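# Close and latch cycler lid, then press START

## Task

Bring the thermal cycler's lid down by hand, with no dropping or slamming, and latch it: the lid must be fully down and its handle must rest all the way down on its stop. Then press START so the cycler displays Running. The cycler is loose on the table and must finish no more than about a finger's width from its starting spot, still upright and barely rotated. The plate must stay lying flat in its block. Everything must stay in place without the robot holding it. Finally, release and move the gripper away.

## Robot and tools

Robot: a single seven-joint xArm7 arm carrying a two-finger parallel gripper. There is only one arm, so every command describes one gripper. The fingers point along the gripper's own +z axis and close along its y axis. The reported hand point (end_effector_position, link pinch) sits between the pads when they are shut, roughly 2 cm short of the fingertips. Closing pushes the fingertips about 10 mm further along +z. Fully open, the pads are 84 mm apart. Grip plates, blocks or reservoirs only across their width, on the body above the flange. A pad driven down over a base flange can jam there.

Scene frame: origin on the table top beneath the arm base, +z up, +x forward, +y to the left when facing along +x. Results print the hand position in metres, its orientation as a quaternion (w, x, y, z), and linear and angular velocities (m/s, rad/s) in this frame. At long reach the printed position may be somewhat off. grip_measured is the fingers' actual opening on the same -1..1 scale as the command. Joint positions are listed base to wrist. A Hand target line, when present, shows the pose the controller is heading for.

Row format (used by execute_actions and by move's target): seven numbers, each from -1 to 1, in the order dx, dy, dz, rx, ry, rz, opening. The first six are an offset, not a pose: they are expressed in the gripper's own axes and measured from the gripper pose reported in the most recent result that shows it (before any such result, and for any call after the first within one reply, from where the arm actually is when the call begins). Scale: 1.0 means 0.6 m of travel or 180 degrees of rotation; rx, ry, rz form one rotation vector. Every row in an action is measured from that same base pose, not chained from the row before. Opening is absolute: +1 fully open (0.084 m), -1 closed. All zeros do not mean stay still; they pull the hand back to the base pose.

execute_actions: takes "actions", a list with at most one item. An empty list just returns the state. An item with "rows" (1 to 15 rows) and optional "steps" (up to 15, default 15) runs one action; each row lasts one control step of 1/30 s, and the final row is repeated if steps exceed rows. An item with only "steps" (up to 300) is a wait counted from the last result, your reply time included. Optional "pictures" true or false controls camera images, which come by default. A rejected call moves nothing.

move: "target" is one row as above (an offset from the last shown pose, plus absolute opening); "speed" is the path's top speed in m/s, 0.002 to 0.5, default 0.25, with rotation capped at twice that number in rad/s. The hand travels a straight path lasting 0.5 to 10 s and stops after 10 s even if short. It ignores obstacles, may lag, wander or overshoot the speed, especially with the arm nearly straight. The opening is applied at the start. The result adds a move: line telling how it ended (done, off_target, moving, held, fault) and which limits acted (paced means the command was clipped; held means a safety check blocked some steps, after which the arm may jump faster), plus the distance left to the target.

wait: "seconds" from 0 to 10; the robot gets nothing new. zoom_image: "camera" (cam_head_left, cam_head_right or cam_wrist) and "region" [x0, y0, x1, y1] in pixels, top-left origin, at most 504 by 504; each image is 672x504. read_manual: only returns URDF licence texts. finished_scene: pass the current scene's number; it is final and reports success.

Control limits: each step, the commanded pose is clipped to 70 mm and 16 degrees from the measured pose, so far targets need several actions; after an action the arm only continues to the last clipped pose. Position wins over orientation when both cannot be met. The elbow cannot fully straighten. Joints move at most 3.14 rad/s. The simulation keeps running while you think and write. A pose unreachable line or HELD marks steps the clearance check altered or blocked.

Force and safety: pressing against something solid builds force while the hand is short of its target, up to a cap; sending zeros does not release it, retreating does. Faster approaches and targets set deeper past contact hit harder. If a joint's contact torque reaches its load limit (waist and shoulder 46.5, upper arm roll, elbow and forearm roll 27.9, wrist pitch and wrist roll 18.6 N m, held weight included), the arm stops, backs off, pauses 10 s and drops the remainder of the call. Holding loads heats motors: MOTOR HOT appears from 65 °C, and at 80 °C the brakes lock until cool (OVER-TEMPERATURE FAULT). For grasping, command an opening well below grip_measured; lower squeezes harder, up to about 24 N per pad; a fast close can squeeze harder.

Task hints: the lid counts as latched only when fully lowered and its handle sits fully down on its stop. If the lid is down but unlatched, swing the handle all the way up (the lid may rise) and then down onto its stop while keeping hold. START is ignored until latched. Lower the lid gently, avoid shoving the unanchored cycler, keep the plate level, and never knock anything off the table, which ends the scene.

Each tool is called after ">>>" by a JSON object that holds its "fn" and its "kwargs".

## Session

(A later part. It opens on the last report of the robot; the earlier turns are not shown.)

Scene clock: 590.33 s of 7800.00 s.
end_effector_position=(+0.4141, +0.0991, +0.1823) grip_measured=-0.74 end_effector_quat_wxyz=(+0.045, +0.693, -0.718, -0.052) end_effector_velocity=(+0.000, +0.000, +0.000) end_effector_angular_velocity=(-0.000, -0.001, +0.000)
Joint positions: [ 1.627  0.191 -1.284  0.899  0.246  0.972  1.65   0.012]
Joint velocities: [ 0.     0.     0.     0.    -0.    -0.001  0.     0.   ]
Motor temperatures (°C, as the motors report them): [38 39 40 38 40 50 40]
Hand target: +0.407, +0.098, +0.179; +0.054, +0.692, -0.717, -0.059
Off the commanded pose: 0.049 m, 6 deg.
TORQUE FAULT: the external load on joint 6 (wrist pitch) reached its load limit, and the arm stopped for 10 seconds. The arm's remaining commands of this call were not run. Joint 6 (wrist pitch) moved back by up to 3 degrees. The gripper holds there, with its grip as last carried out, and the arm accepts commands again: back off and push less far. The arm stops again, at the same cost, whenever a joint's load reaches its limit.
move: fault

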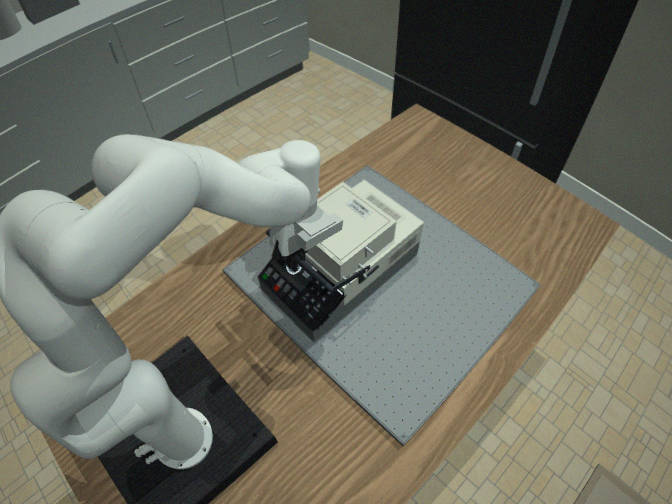

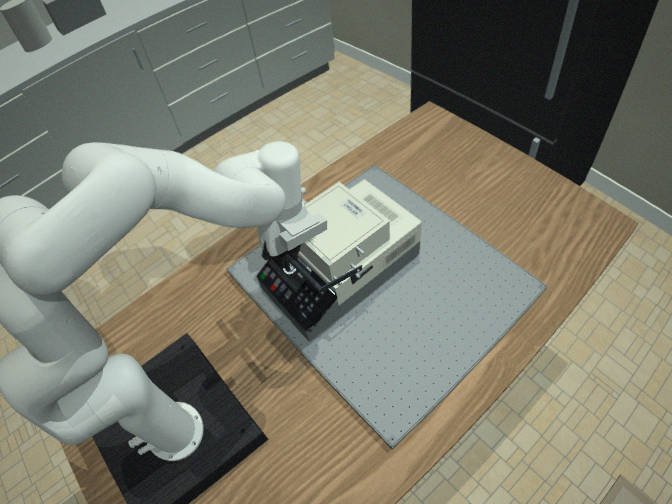

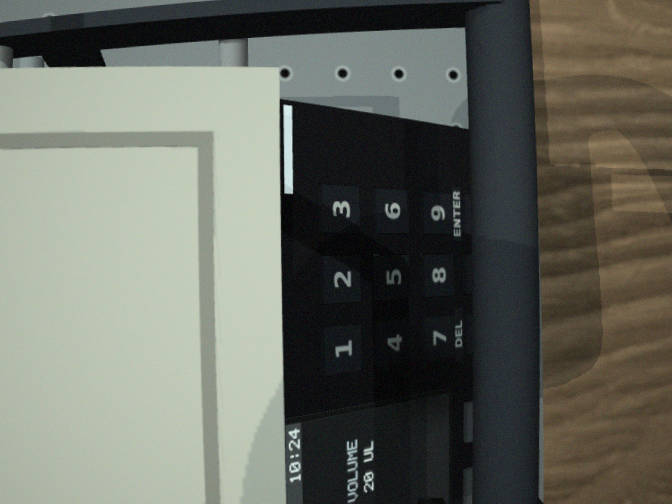

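>>> {"fn": "move", "kwargs": {"target": [0,-0.003,0,0.043,0,0,-0.4], "speed": 0.05}}

>>> {"fn": "move", "kwargs": {"target": [-0.11,0,0,0,0,0,-0.4], "speed": 0.05}}

>>> {"fn": "move", "kwargs": {"target": [0,0,0,0,0,0,-1]}}

>>> {"fn": "move", "kwargs": {"target": [0,-0.018,-0.003,0,0,0.012,-1], "speed": 0.01}}

Scene clock: 595.63 s of 7800.00 s.
end_effector_position=(+0.4159, +0.0988, +0.1823) grip_measured=-0.42 end_effector_quat_wxyz=(-0.001, +0.694, -0.720, -0.004) end_effector_velocity=(-0.000, +0.001, +0.001) end_effector_angular_velocity=(+0.000, -0.017, +0.001)
Joint positions: [ 1.746 -0.114 -1.352  0.774 -0.174  0.787  1.981  0.026]
Joint velocities: [-0.035 -0.031  0.041 -0.014 -0.05  -0.015  0.041 -0.   ]
Motor temperatures (°C, as the motors report them): [38 39 40 37 40 50 40]
Hand target: +0.416, +0.099, +0.182; -0.002, +0.694, -0.720, -0.004
Off the commanded pose: 0.000 m, 0 deg.
After step 90, 0.63 s passed at rest.
move: done

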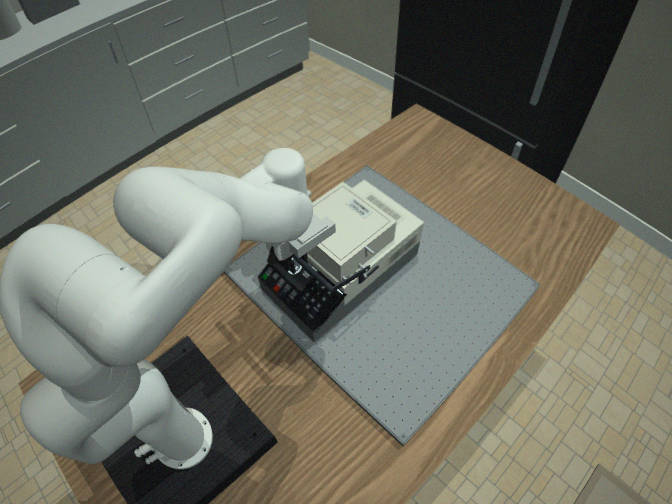

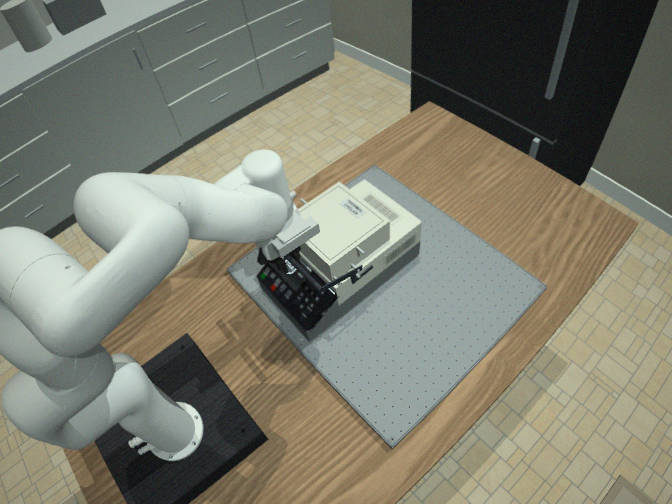

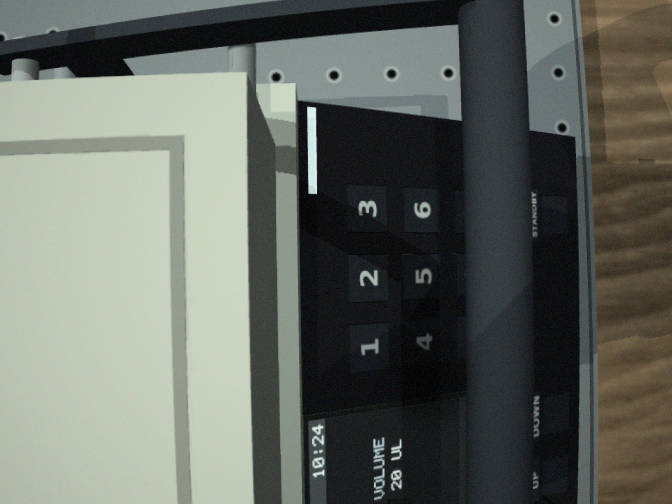

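Scene clock: 597.30 s of 7800.00 s.
end_effector_position=(+0.4182, +0.1646, +0.1825) grip_measured=-0.42 end_effector_quat_wxyz=(-0.001, +0.694, -0.720, -0.004) end_effector_velocity=(+0.000, +0.002, +0.000) end_effector_angular_velocity=(+0.001, +0.002, -0.000)
Joint positions: [ 1.789  0.158 -1.277  0.857  0.191  0.802  1.85   0.026]
Joint velocities: [-0.007  0.008  0.009  0.006  0.012  0.005 -0.005 -0.   ]
Motor temperatures (°C, as the motors report them): [38 39 40 37 40 50 40]
Hand target: +0.418, +0.165, +0.182; -0.001, +0.695, -0.719, -0.004
Off the commanded pose: 0.000 m, 0 deg.
move: done

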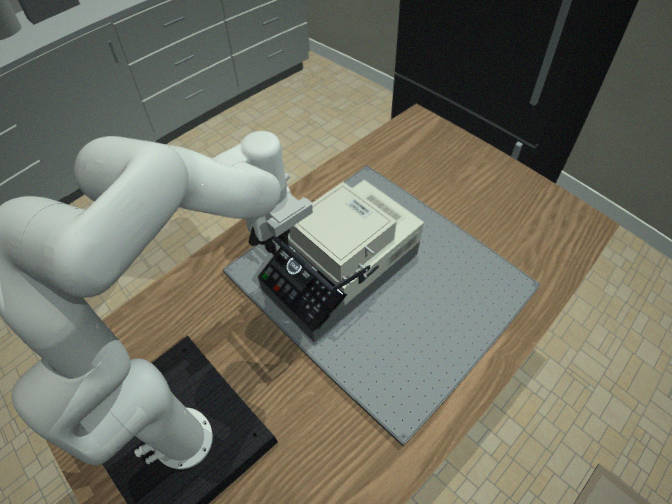

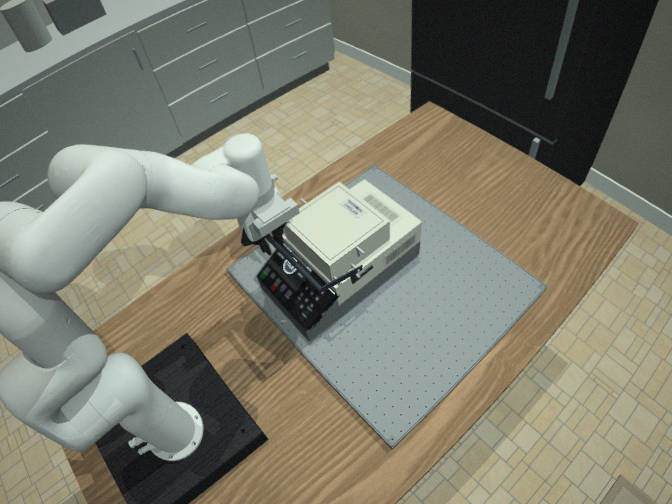

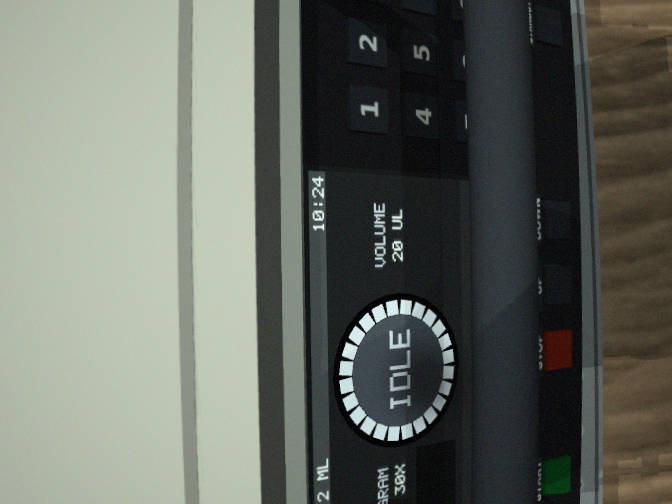

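Scene clock: 597.80 s of 7800.00 s.
end_effector_position=(+0.4186, +0.1646, +0.1826) grip_measured=-0.74 end_effector_quat_wxyz=(-0.002, +0.694, -0.720, -0.004) end_effector_velocity=(+0.000, -0.001, +0.000) end_effector_angular_velocity=(-0.002, +0.001, -0.001)
Joint positions: [ 1.789  0.158 -1.277  0.857  0.191  0.802  1.85   0.012]
Joint velocities: [ 0.     0.001 -0.001  0.001 -0.     0.002  0.001 -0.   ]
Motor temperatures (°C, as the motors report them): [38 39 39 37 40 50 40]
Hand target: +0.418, +0.165, +0.182; -0.001, +0.694, -0.720, -0.004
Off the commanded pose: 0.000 m, 0 deg.
move: done

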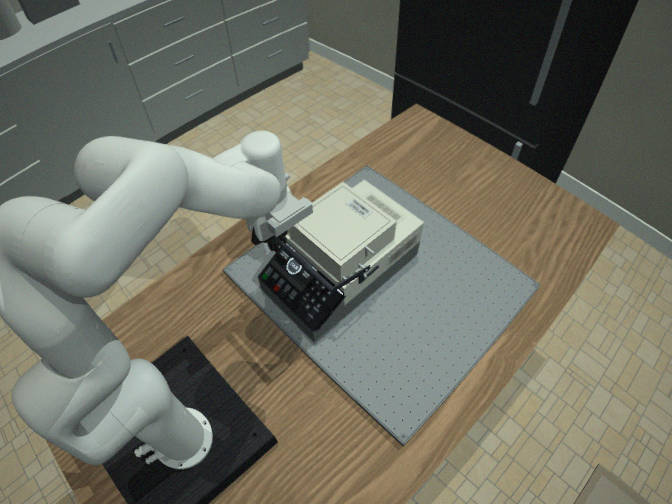

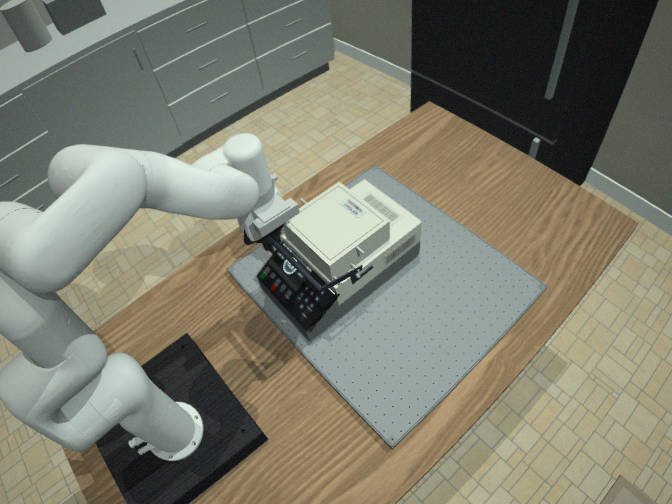

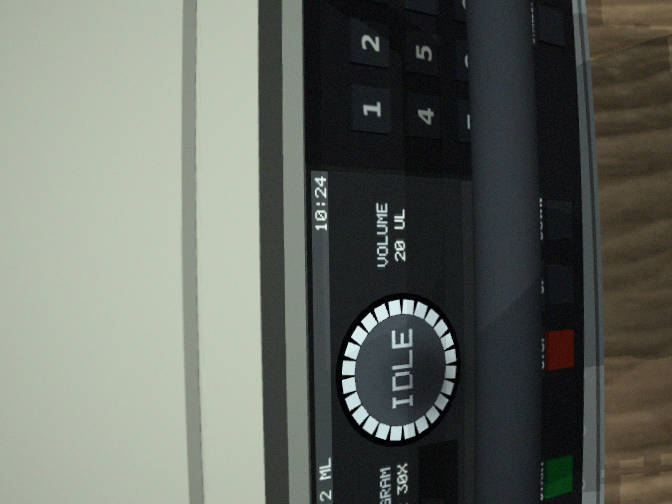

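Scene clock: 599.90 s of 7800.00 s.
end_effector_position=(+0.4267, +0.1643, +0.1837) grip_measured=-0.72 end_effector_quat_wxyz=(+0.003, +0.681, -0.732, -0.007) end_effector_velocity=(-0.001, -0.000, -0.001) end_effector_angular_velocity=(-0.000, +0.005, -0.003)
Joint positions: [ 1.731  0.216 -1.238  0.899  0.26   0.836  1.827  0.012]
Joint velocities: [-0.002  0.005  0.     0.001  0.007  0.005 -0.004  0.   ]
Motor temperatures (°C, as the motors report them): [38 39 40 38 40 50 40]
Hand target: +0.429, +0.164, +0.184; -0.002, +0.681, -0.733, -0.004
Off the commanded pose: 0.003 m, 1 deg.
move: done

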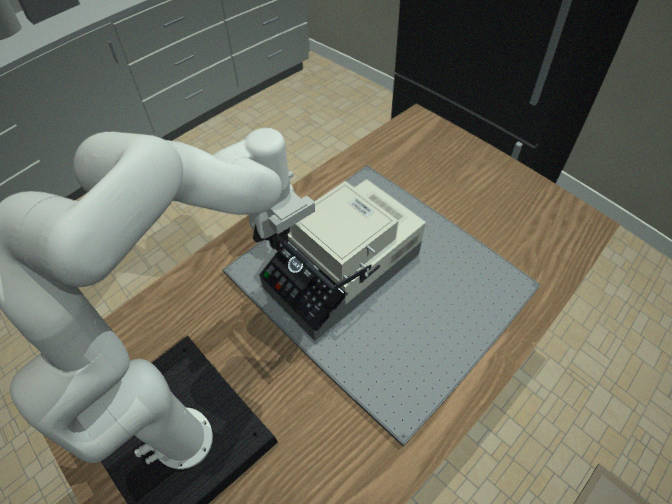

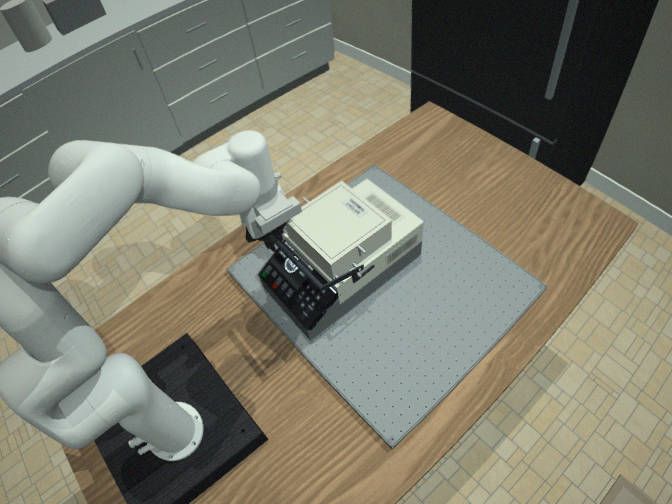

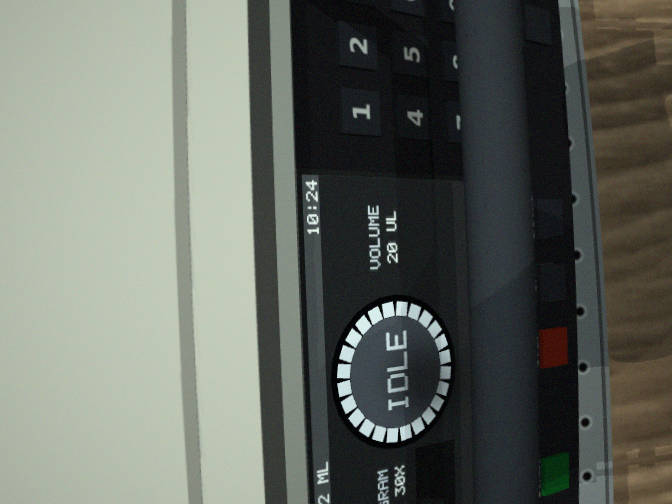

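>>> {"fn": "move", "kwargs": {"target": [0,-0.02,-0.002,0.004,0,0.008,-1], "speed": 0.01}}

>>> {"fn": "move", "kwargs": {"target": [0,-0.002,0,0.004,0,0,-0.4]}}

>>> {"fn": "move", "kwargs": {"target": [0.22,0.023,0,0,0,0,-0.3], "speed": 0.06}}

Scene clock: 602.90 s of 7800.00 s.
end_effector_position=(+0.4361, +0.1628, +0.1839) grip_measured=-0.72 end_effector_quat_wxyz=(-0.003, -0.672, +0.741, +0.005) end_effector_velocity=(+0.001, -0.000, +0.000) end_effector_angular_velocity=(+0.000, -0.002, -0.002)
Joint positions: [ 1.688  0.263 -1.213  0.932  0.309  0.851  1.808  0.012]
Joint velocities: [-0.001  0.006 -0.001  0.003  0.007  0.    -0.005 -0.   ]
Motor temperatures (°C, as the motors report them): [38 39 40 38 40 50 40]
Hand target: +0.439, +0.163, +0.185; +0.002, -0.672, +0.741, +0.002
Off the commanded pose: 0.003 m, 1 deg.
move: done

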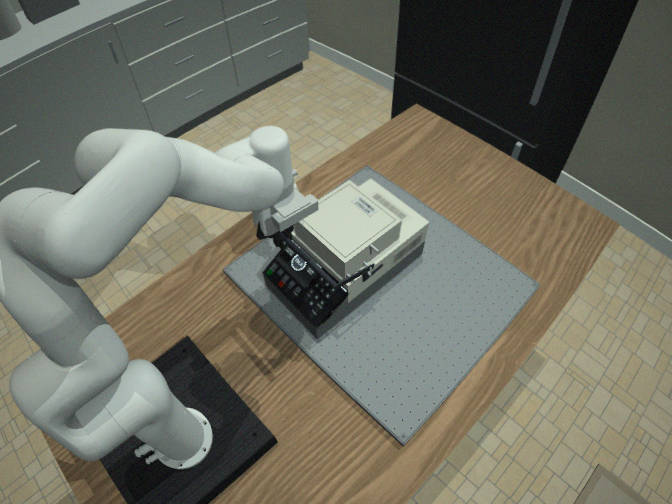

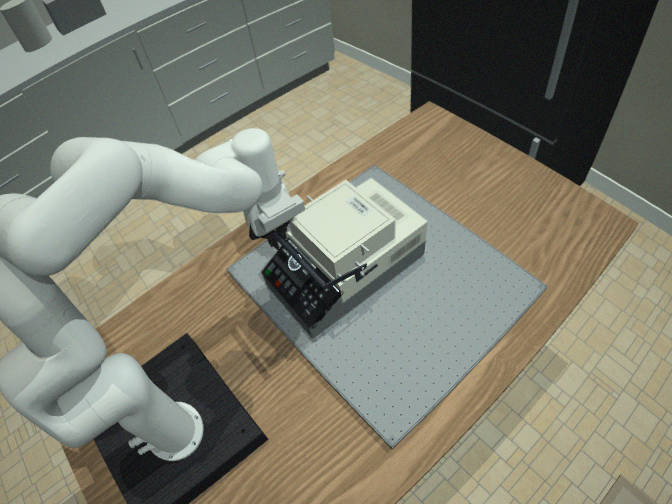

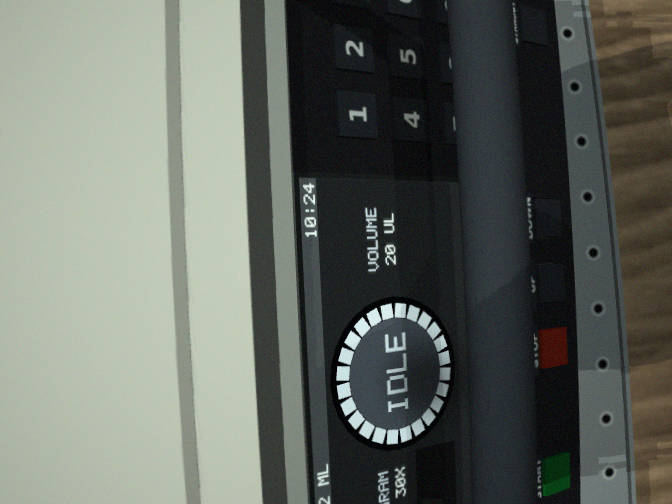

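Scene clock: 603.67 s of 7800.00 s.
end_effector_position=(+0.4375, +0.1623, +0.1839) grip_measured=-0.42 end_effector_quat_wxyz=(+0.002, -0.672, +0.741, -0.000) end_effector_velocity=(-0.001, +0.003, +0.000) end_effector_angular_velocity=(+0.002, +0.001, +0.005)
Joint positions: [ 1.699  0.26  -1.222  0.924  0.303  0.834  1.813  0.026]
Joint velocities: [ 0.003 -0.002  0.003  0.     0.     0.001  0.     0.   ]
Motor temperatures (°C, as the motors report them): [38 39 40 38 40 50 40]
Hand target: +0.437, +0.163, +0.184; +0.002, -0.672, +0.741, +0.000
Off the commanded pose: 0.000 m, 0 deg.
move: done

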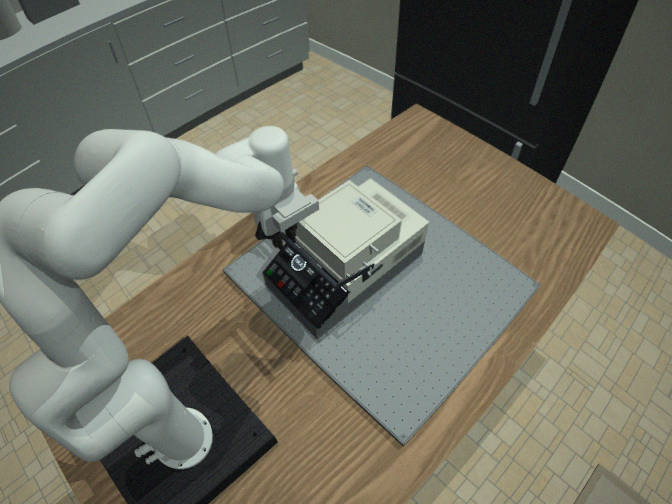

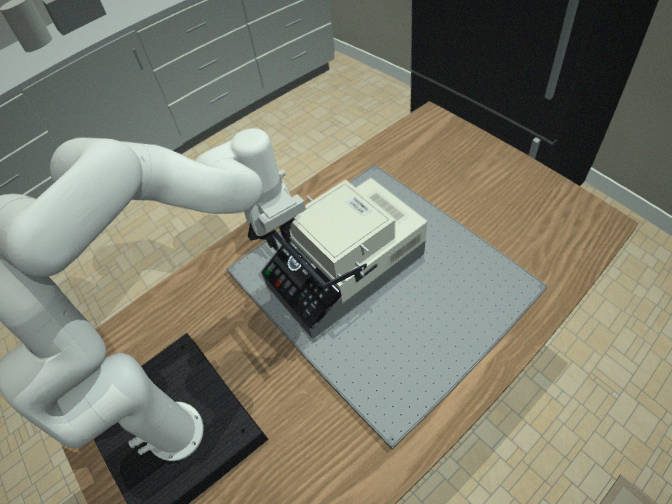

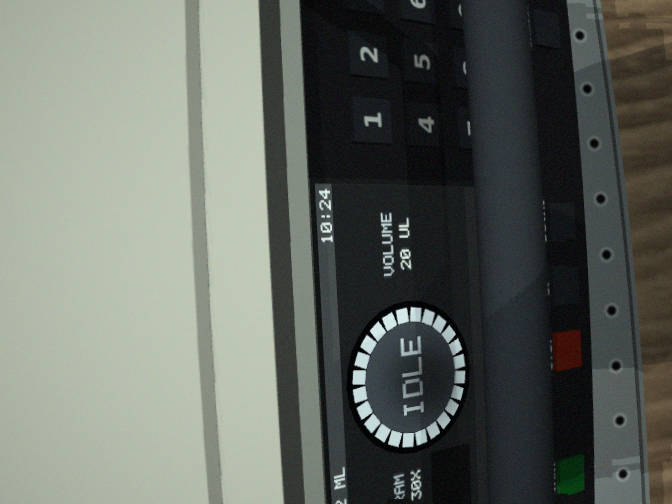

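Scene clock: 606.27 s of 7800.00 s.
end_effector_position=(+0.4146, +0.0337, +0.1859) grip_measured=-0.30 end_effector_quat_wxyz=(+0.008, -0.671, +0.741, -0.003) end_effector_velocity=(-0.001, -0.004, -0.001) end_effector_angular_velocity=(-0.001, +0.000, -0.007)
Joint positions: [ 1.527 -0.287 -1.275  0.728 -0.399  0.813  2.061  0.031]
Joint velocities: [-0.019  0.001  0.009 -0.005  0.001 -0.003 -0.003  0.   ]
Motor temperatures (°C, as the motors report them): [38 39 40 38 40 50 40]
Hand target: +0.411, +0.032, +0.184; +0.001, -0.671, +0.741, -0.000
Off the commanded pose: 0.005 m, 1 deg.
move: off_target

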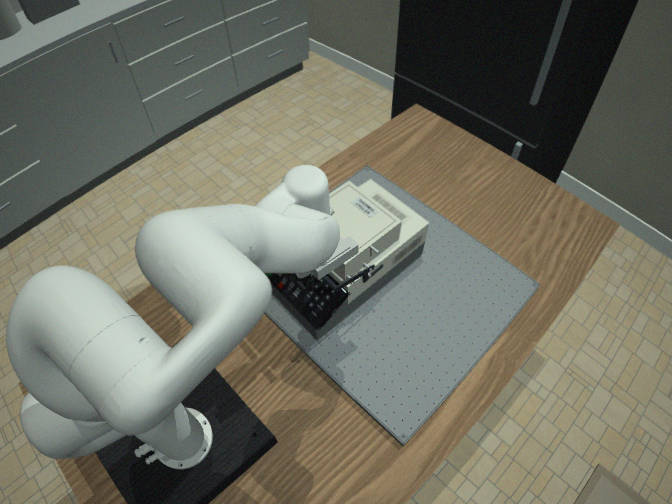

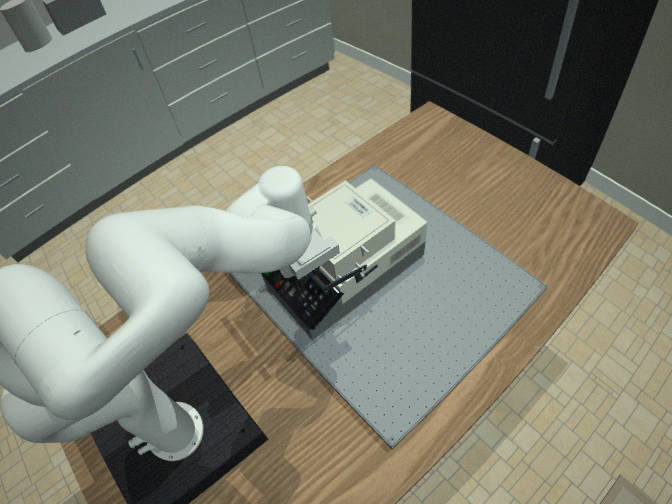

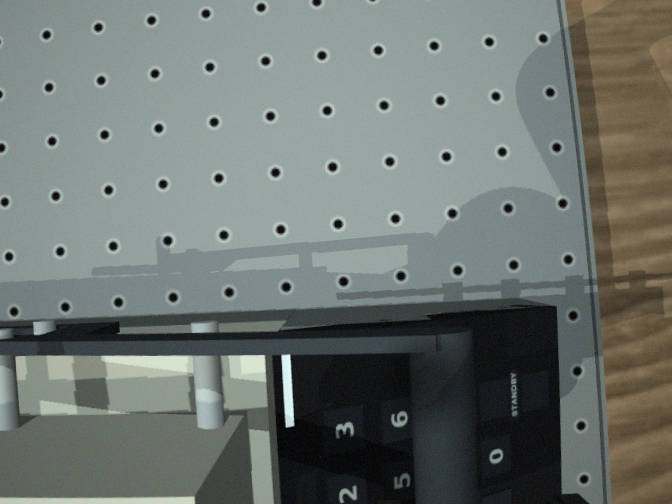

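>>> {"fn": "move", "kwargs": {"target": [-0.01,-0.024,0.002,0,0,0,-0.3], "speed": 0.03}}

>>> {"fn": "move", "kwargs": {"target": [0,0,0,0,0,0,-1]}}

>>> {"fn": "move", "kwargs": {"target": [0,-0.024,-0.002,0.004,0,-0.01,-1], "speed": 0.01}}

Scene clock: 608.40 s of 7800.00 s.
end_effector_position=(+0.4293, +0.0381, +0.1849) grip_measured=-0.32 end_effector_quat_wxyz=(+0.008, -0.671, +0.741, -0.003) end_effector_velocity=(+0.002, +0.001, +0.001) end_effector_angular_velocity=(+0.003, -0.000, +0.001)
Joint positions: [ 1.654 -0.205 -1.398  0.774 -0.303  0.792  1.994  0.03 ]
Joint velocities: [ 0.02   0.007 -0.019  0.007  0.014 -0.001 -0.01  -0.   ]
Motor temperatures (°C, as the motors report them): [38 39 40 38 40 50 40]
Hand target: +0.430, +0.038, +0.185; +0.008, -0.671, +0.741, -0.003
Off the commanded pose: 0.000 m, 0 deg.
move: done

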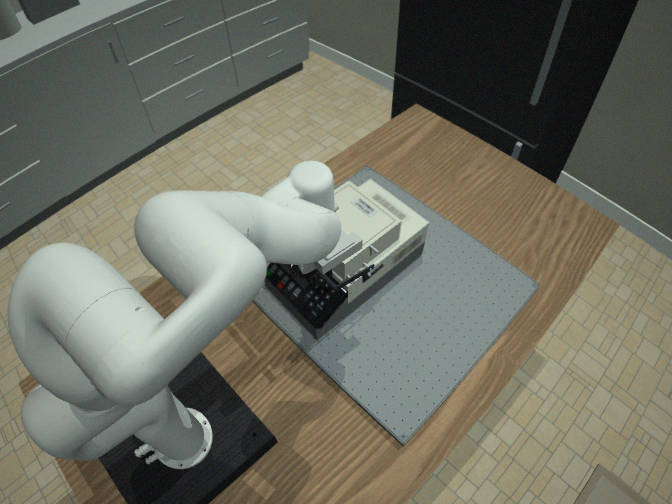

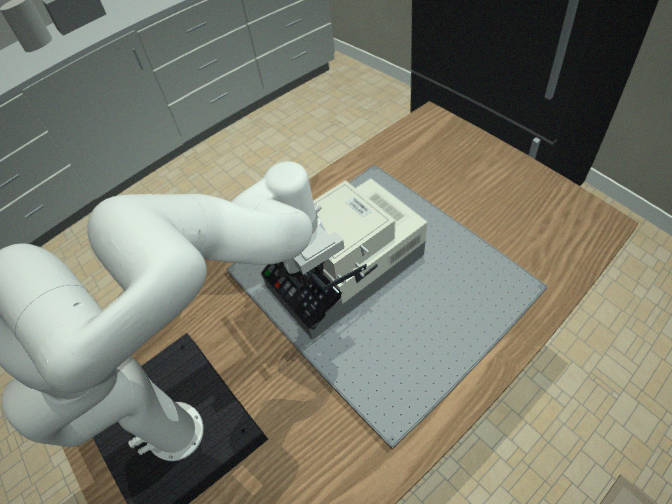

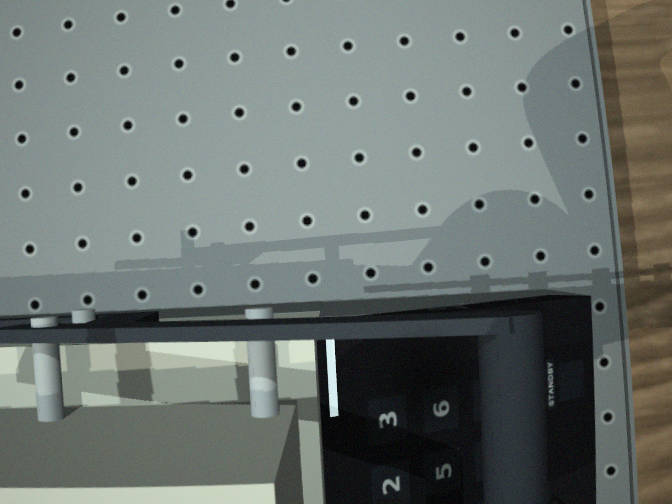

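Scene clock: 608.90 s of 7800.00 s.
end_effector_position=(+0.4274, +0.0384, +0.1838) grip_measured=-0.72 end_effector_quat_wxyz=(+0.006, -0.672, +0.741, -0.001) end_effector_velocity=(+0.001, -0.001, +0.001) end_effector_angular_velocity=(-0.003, -0.001, -0.004)
Joint positions: [ 1.654 -0.205 -1.397  0.771 -0.302  0.795  1.994  0.012]
Joint velocities: [ 0.001  0.003 -0.002  0.003  0.001  0.001  0.001  0.   ]
Motor temperatures (°C, as the motors report them): [38 39 40 38 40 50 40]
Hand target: +0.429, +0.038, +0.185; +0.008, -0.671, +0.741, -0.003
Off the commanded pose: 0.002 m, 0 deg.
move: done

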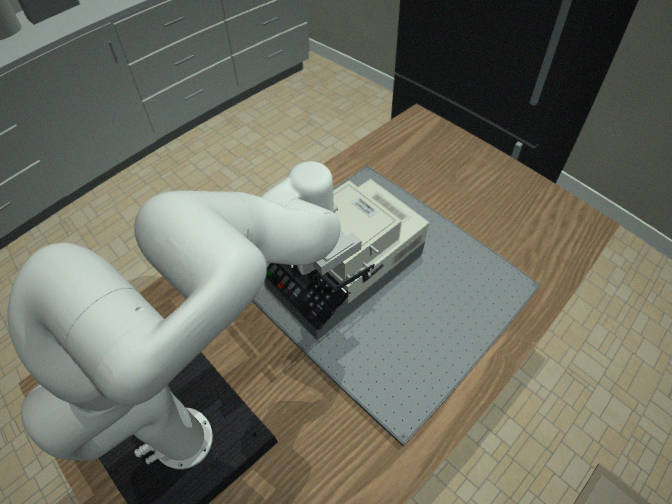

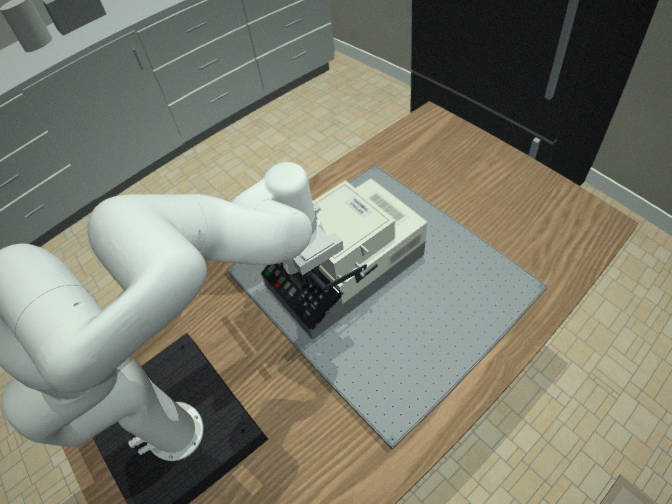

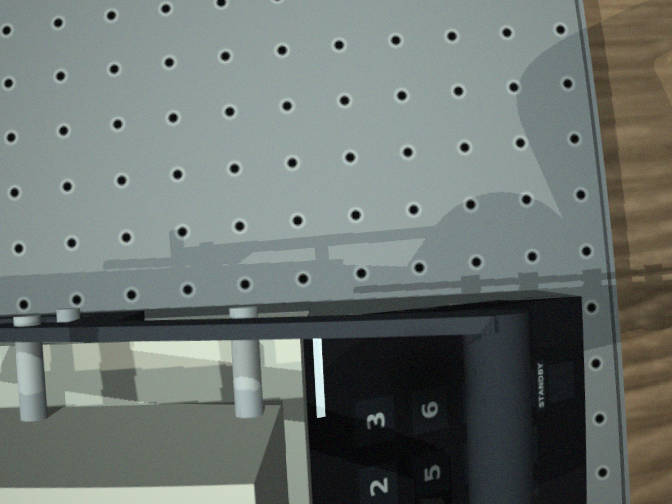

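Scene clock: 611.03 s of 7800.00 s.
end_effector_position=(+0.4388, +0.0345, +0.1842) grip_measured=-0.51 end_effector_quat_wxyz=(-0.004, +0.683, -0.731, +0.004) end_effector_velocity=(+0.001, +0.002, +0.000) end_effector_angular_velocity=(+0.002, -0.001, -0.001)
Joint positions: [ 1.8   -0.172 -1.551  0.809 -0.268  0.795  1.929  0.022]
Joint velocities: [ 0.017 -0.005 -0.012  0.003 -0.005  0.     0.007  0.003]
Motor temperatures (°C, as the motors report them): [38 39 40 39 40 50 40]
Hand target: +0.442, +0.037, +0.185; -0.010, +0.683, -0.730, +0.006
Off the commanded pose: 0.004 m, 1 deg.
move: off_target

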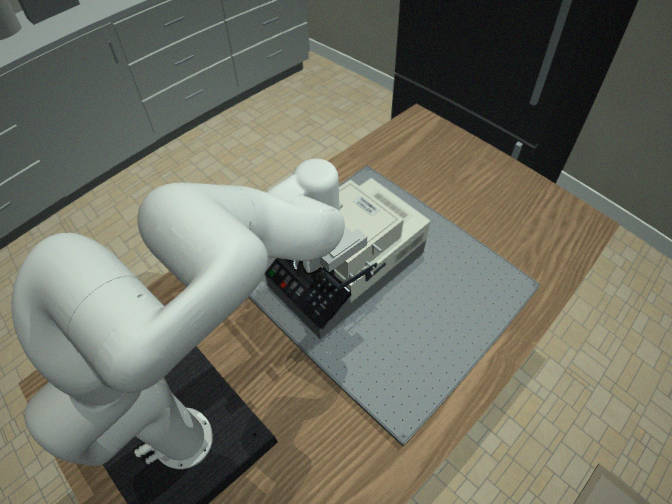

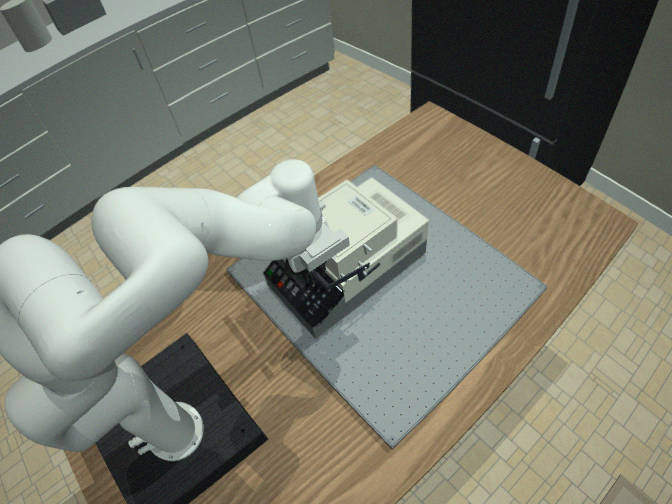

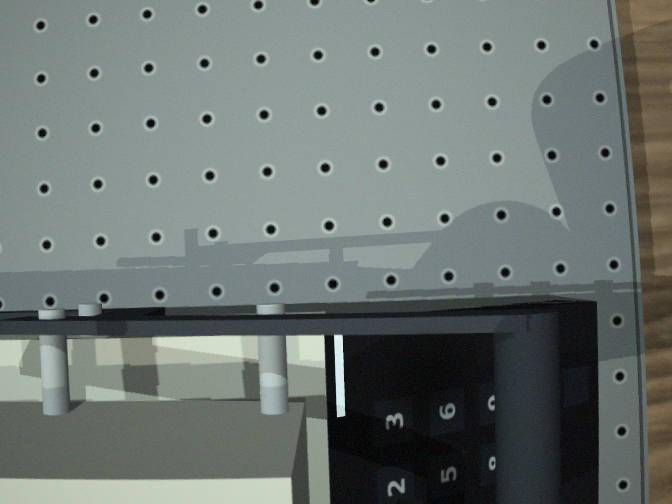

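>>> {"fn": "move", "kwargs": {"target": [-0.005,-0.025,-0.004,0.003,0,-0.008,-1], "speed": 0.01}}

Scene clock: 613.63 s of 7800.00 s.
end_effector_position=(+0.4479, +0.0337, +0.1844) grip_measured=-0.49 end_effector_quat_wxyz=(+0.003, +0.691, -0.723, +0.003) end_effector_velocity=(-0.000, +0.001, +0.000) end_effector_angular_velocity=(-0.002, +0.006, +0.003)
Joint positions: [ 1.967 -0.219 -1.709  0.858 -0.329  0.832  1.949  0.023]
Joint velocities: [ 0.012 -0.014 -0.007  0.008 -0.017  0.014  0.013 -0.   ]
Motor temperatures (°C, as the motors report them): [38 39 39 39 40 51 40]
Hand target: +0.454, +0.037, +0.187; -0.008, +0.692, -0.722, +0.007
Off the commanded pose: 0.007 m, 1 deg.
move: off_target

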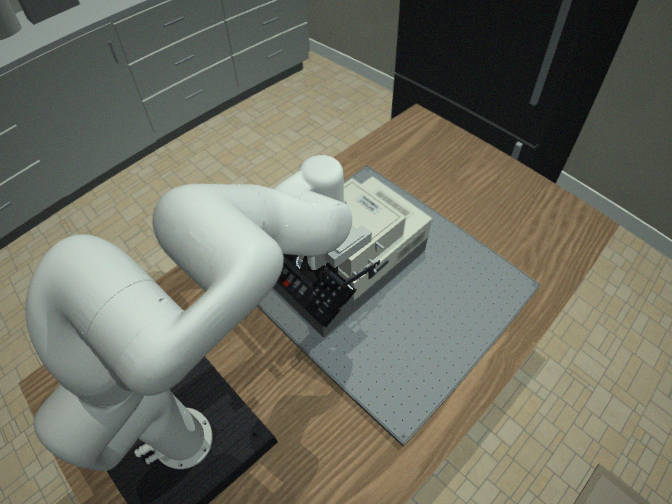

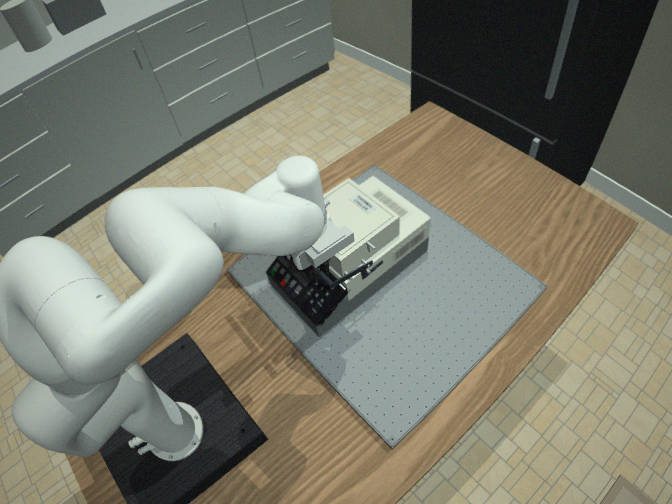

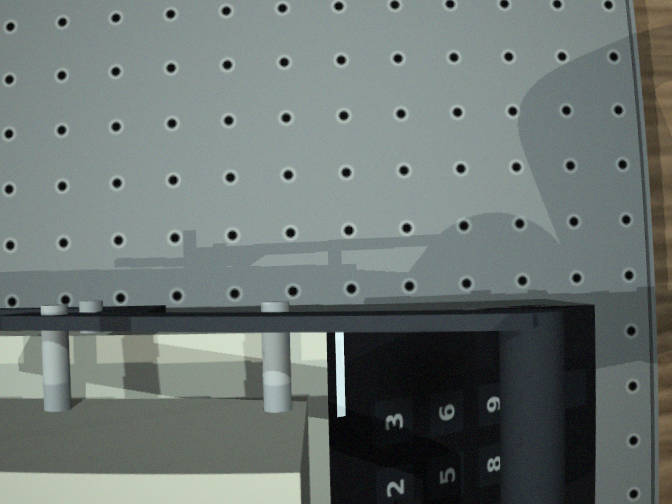

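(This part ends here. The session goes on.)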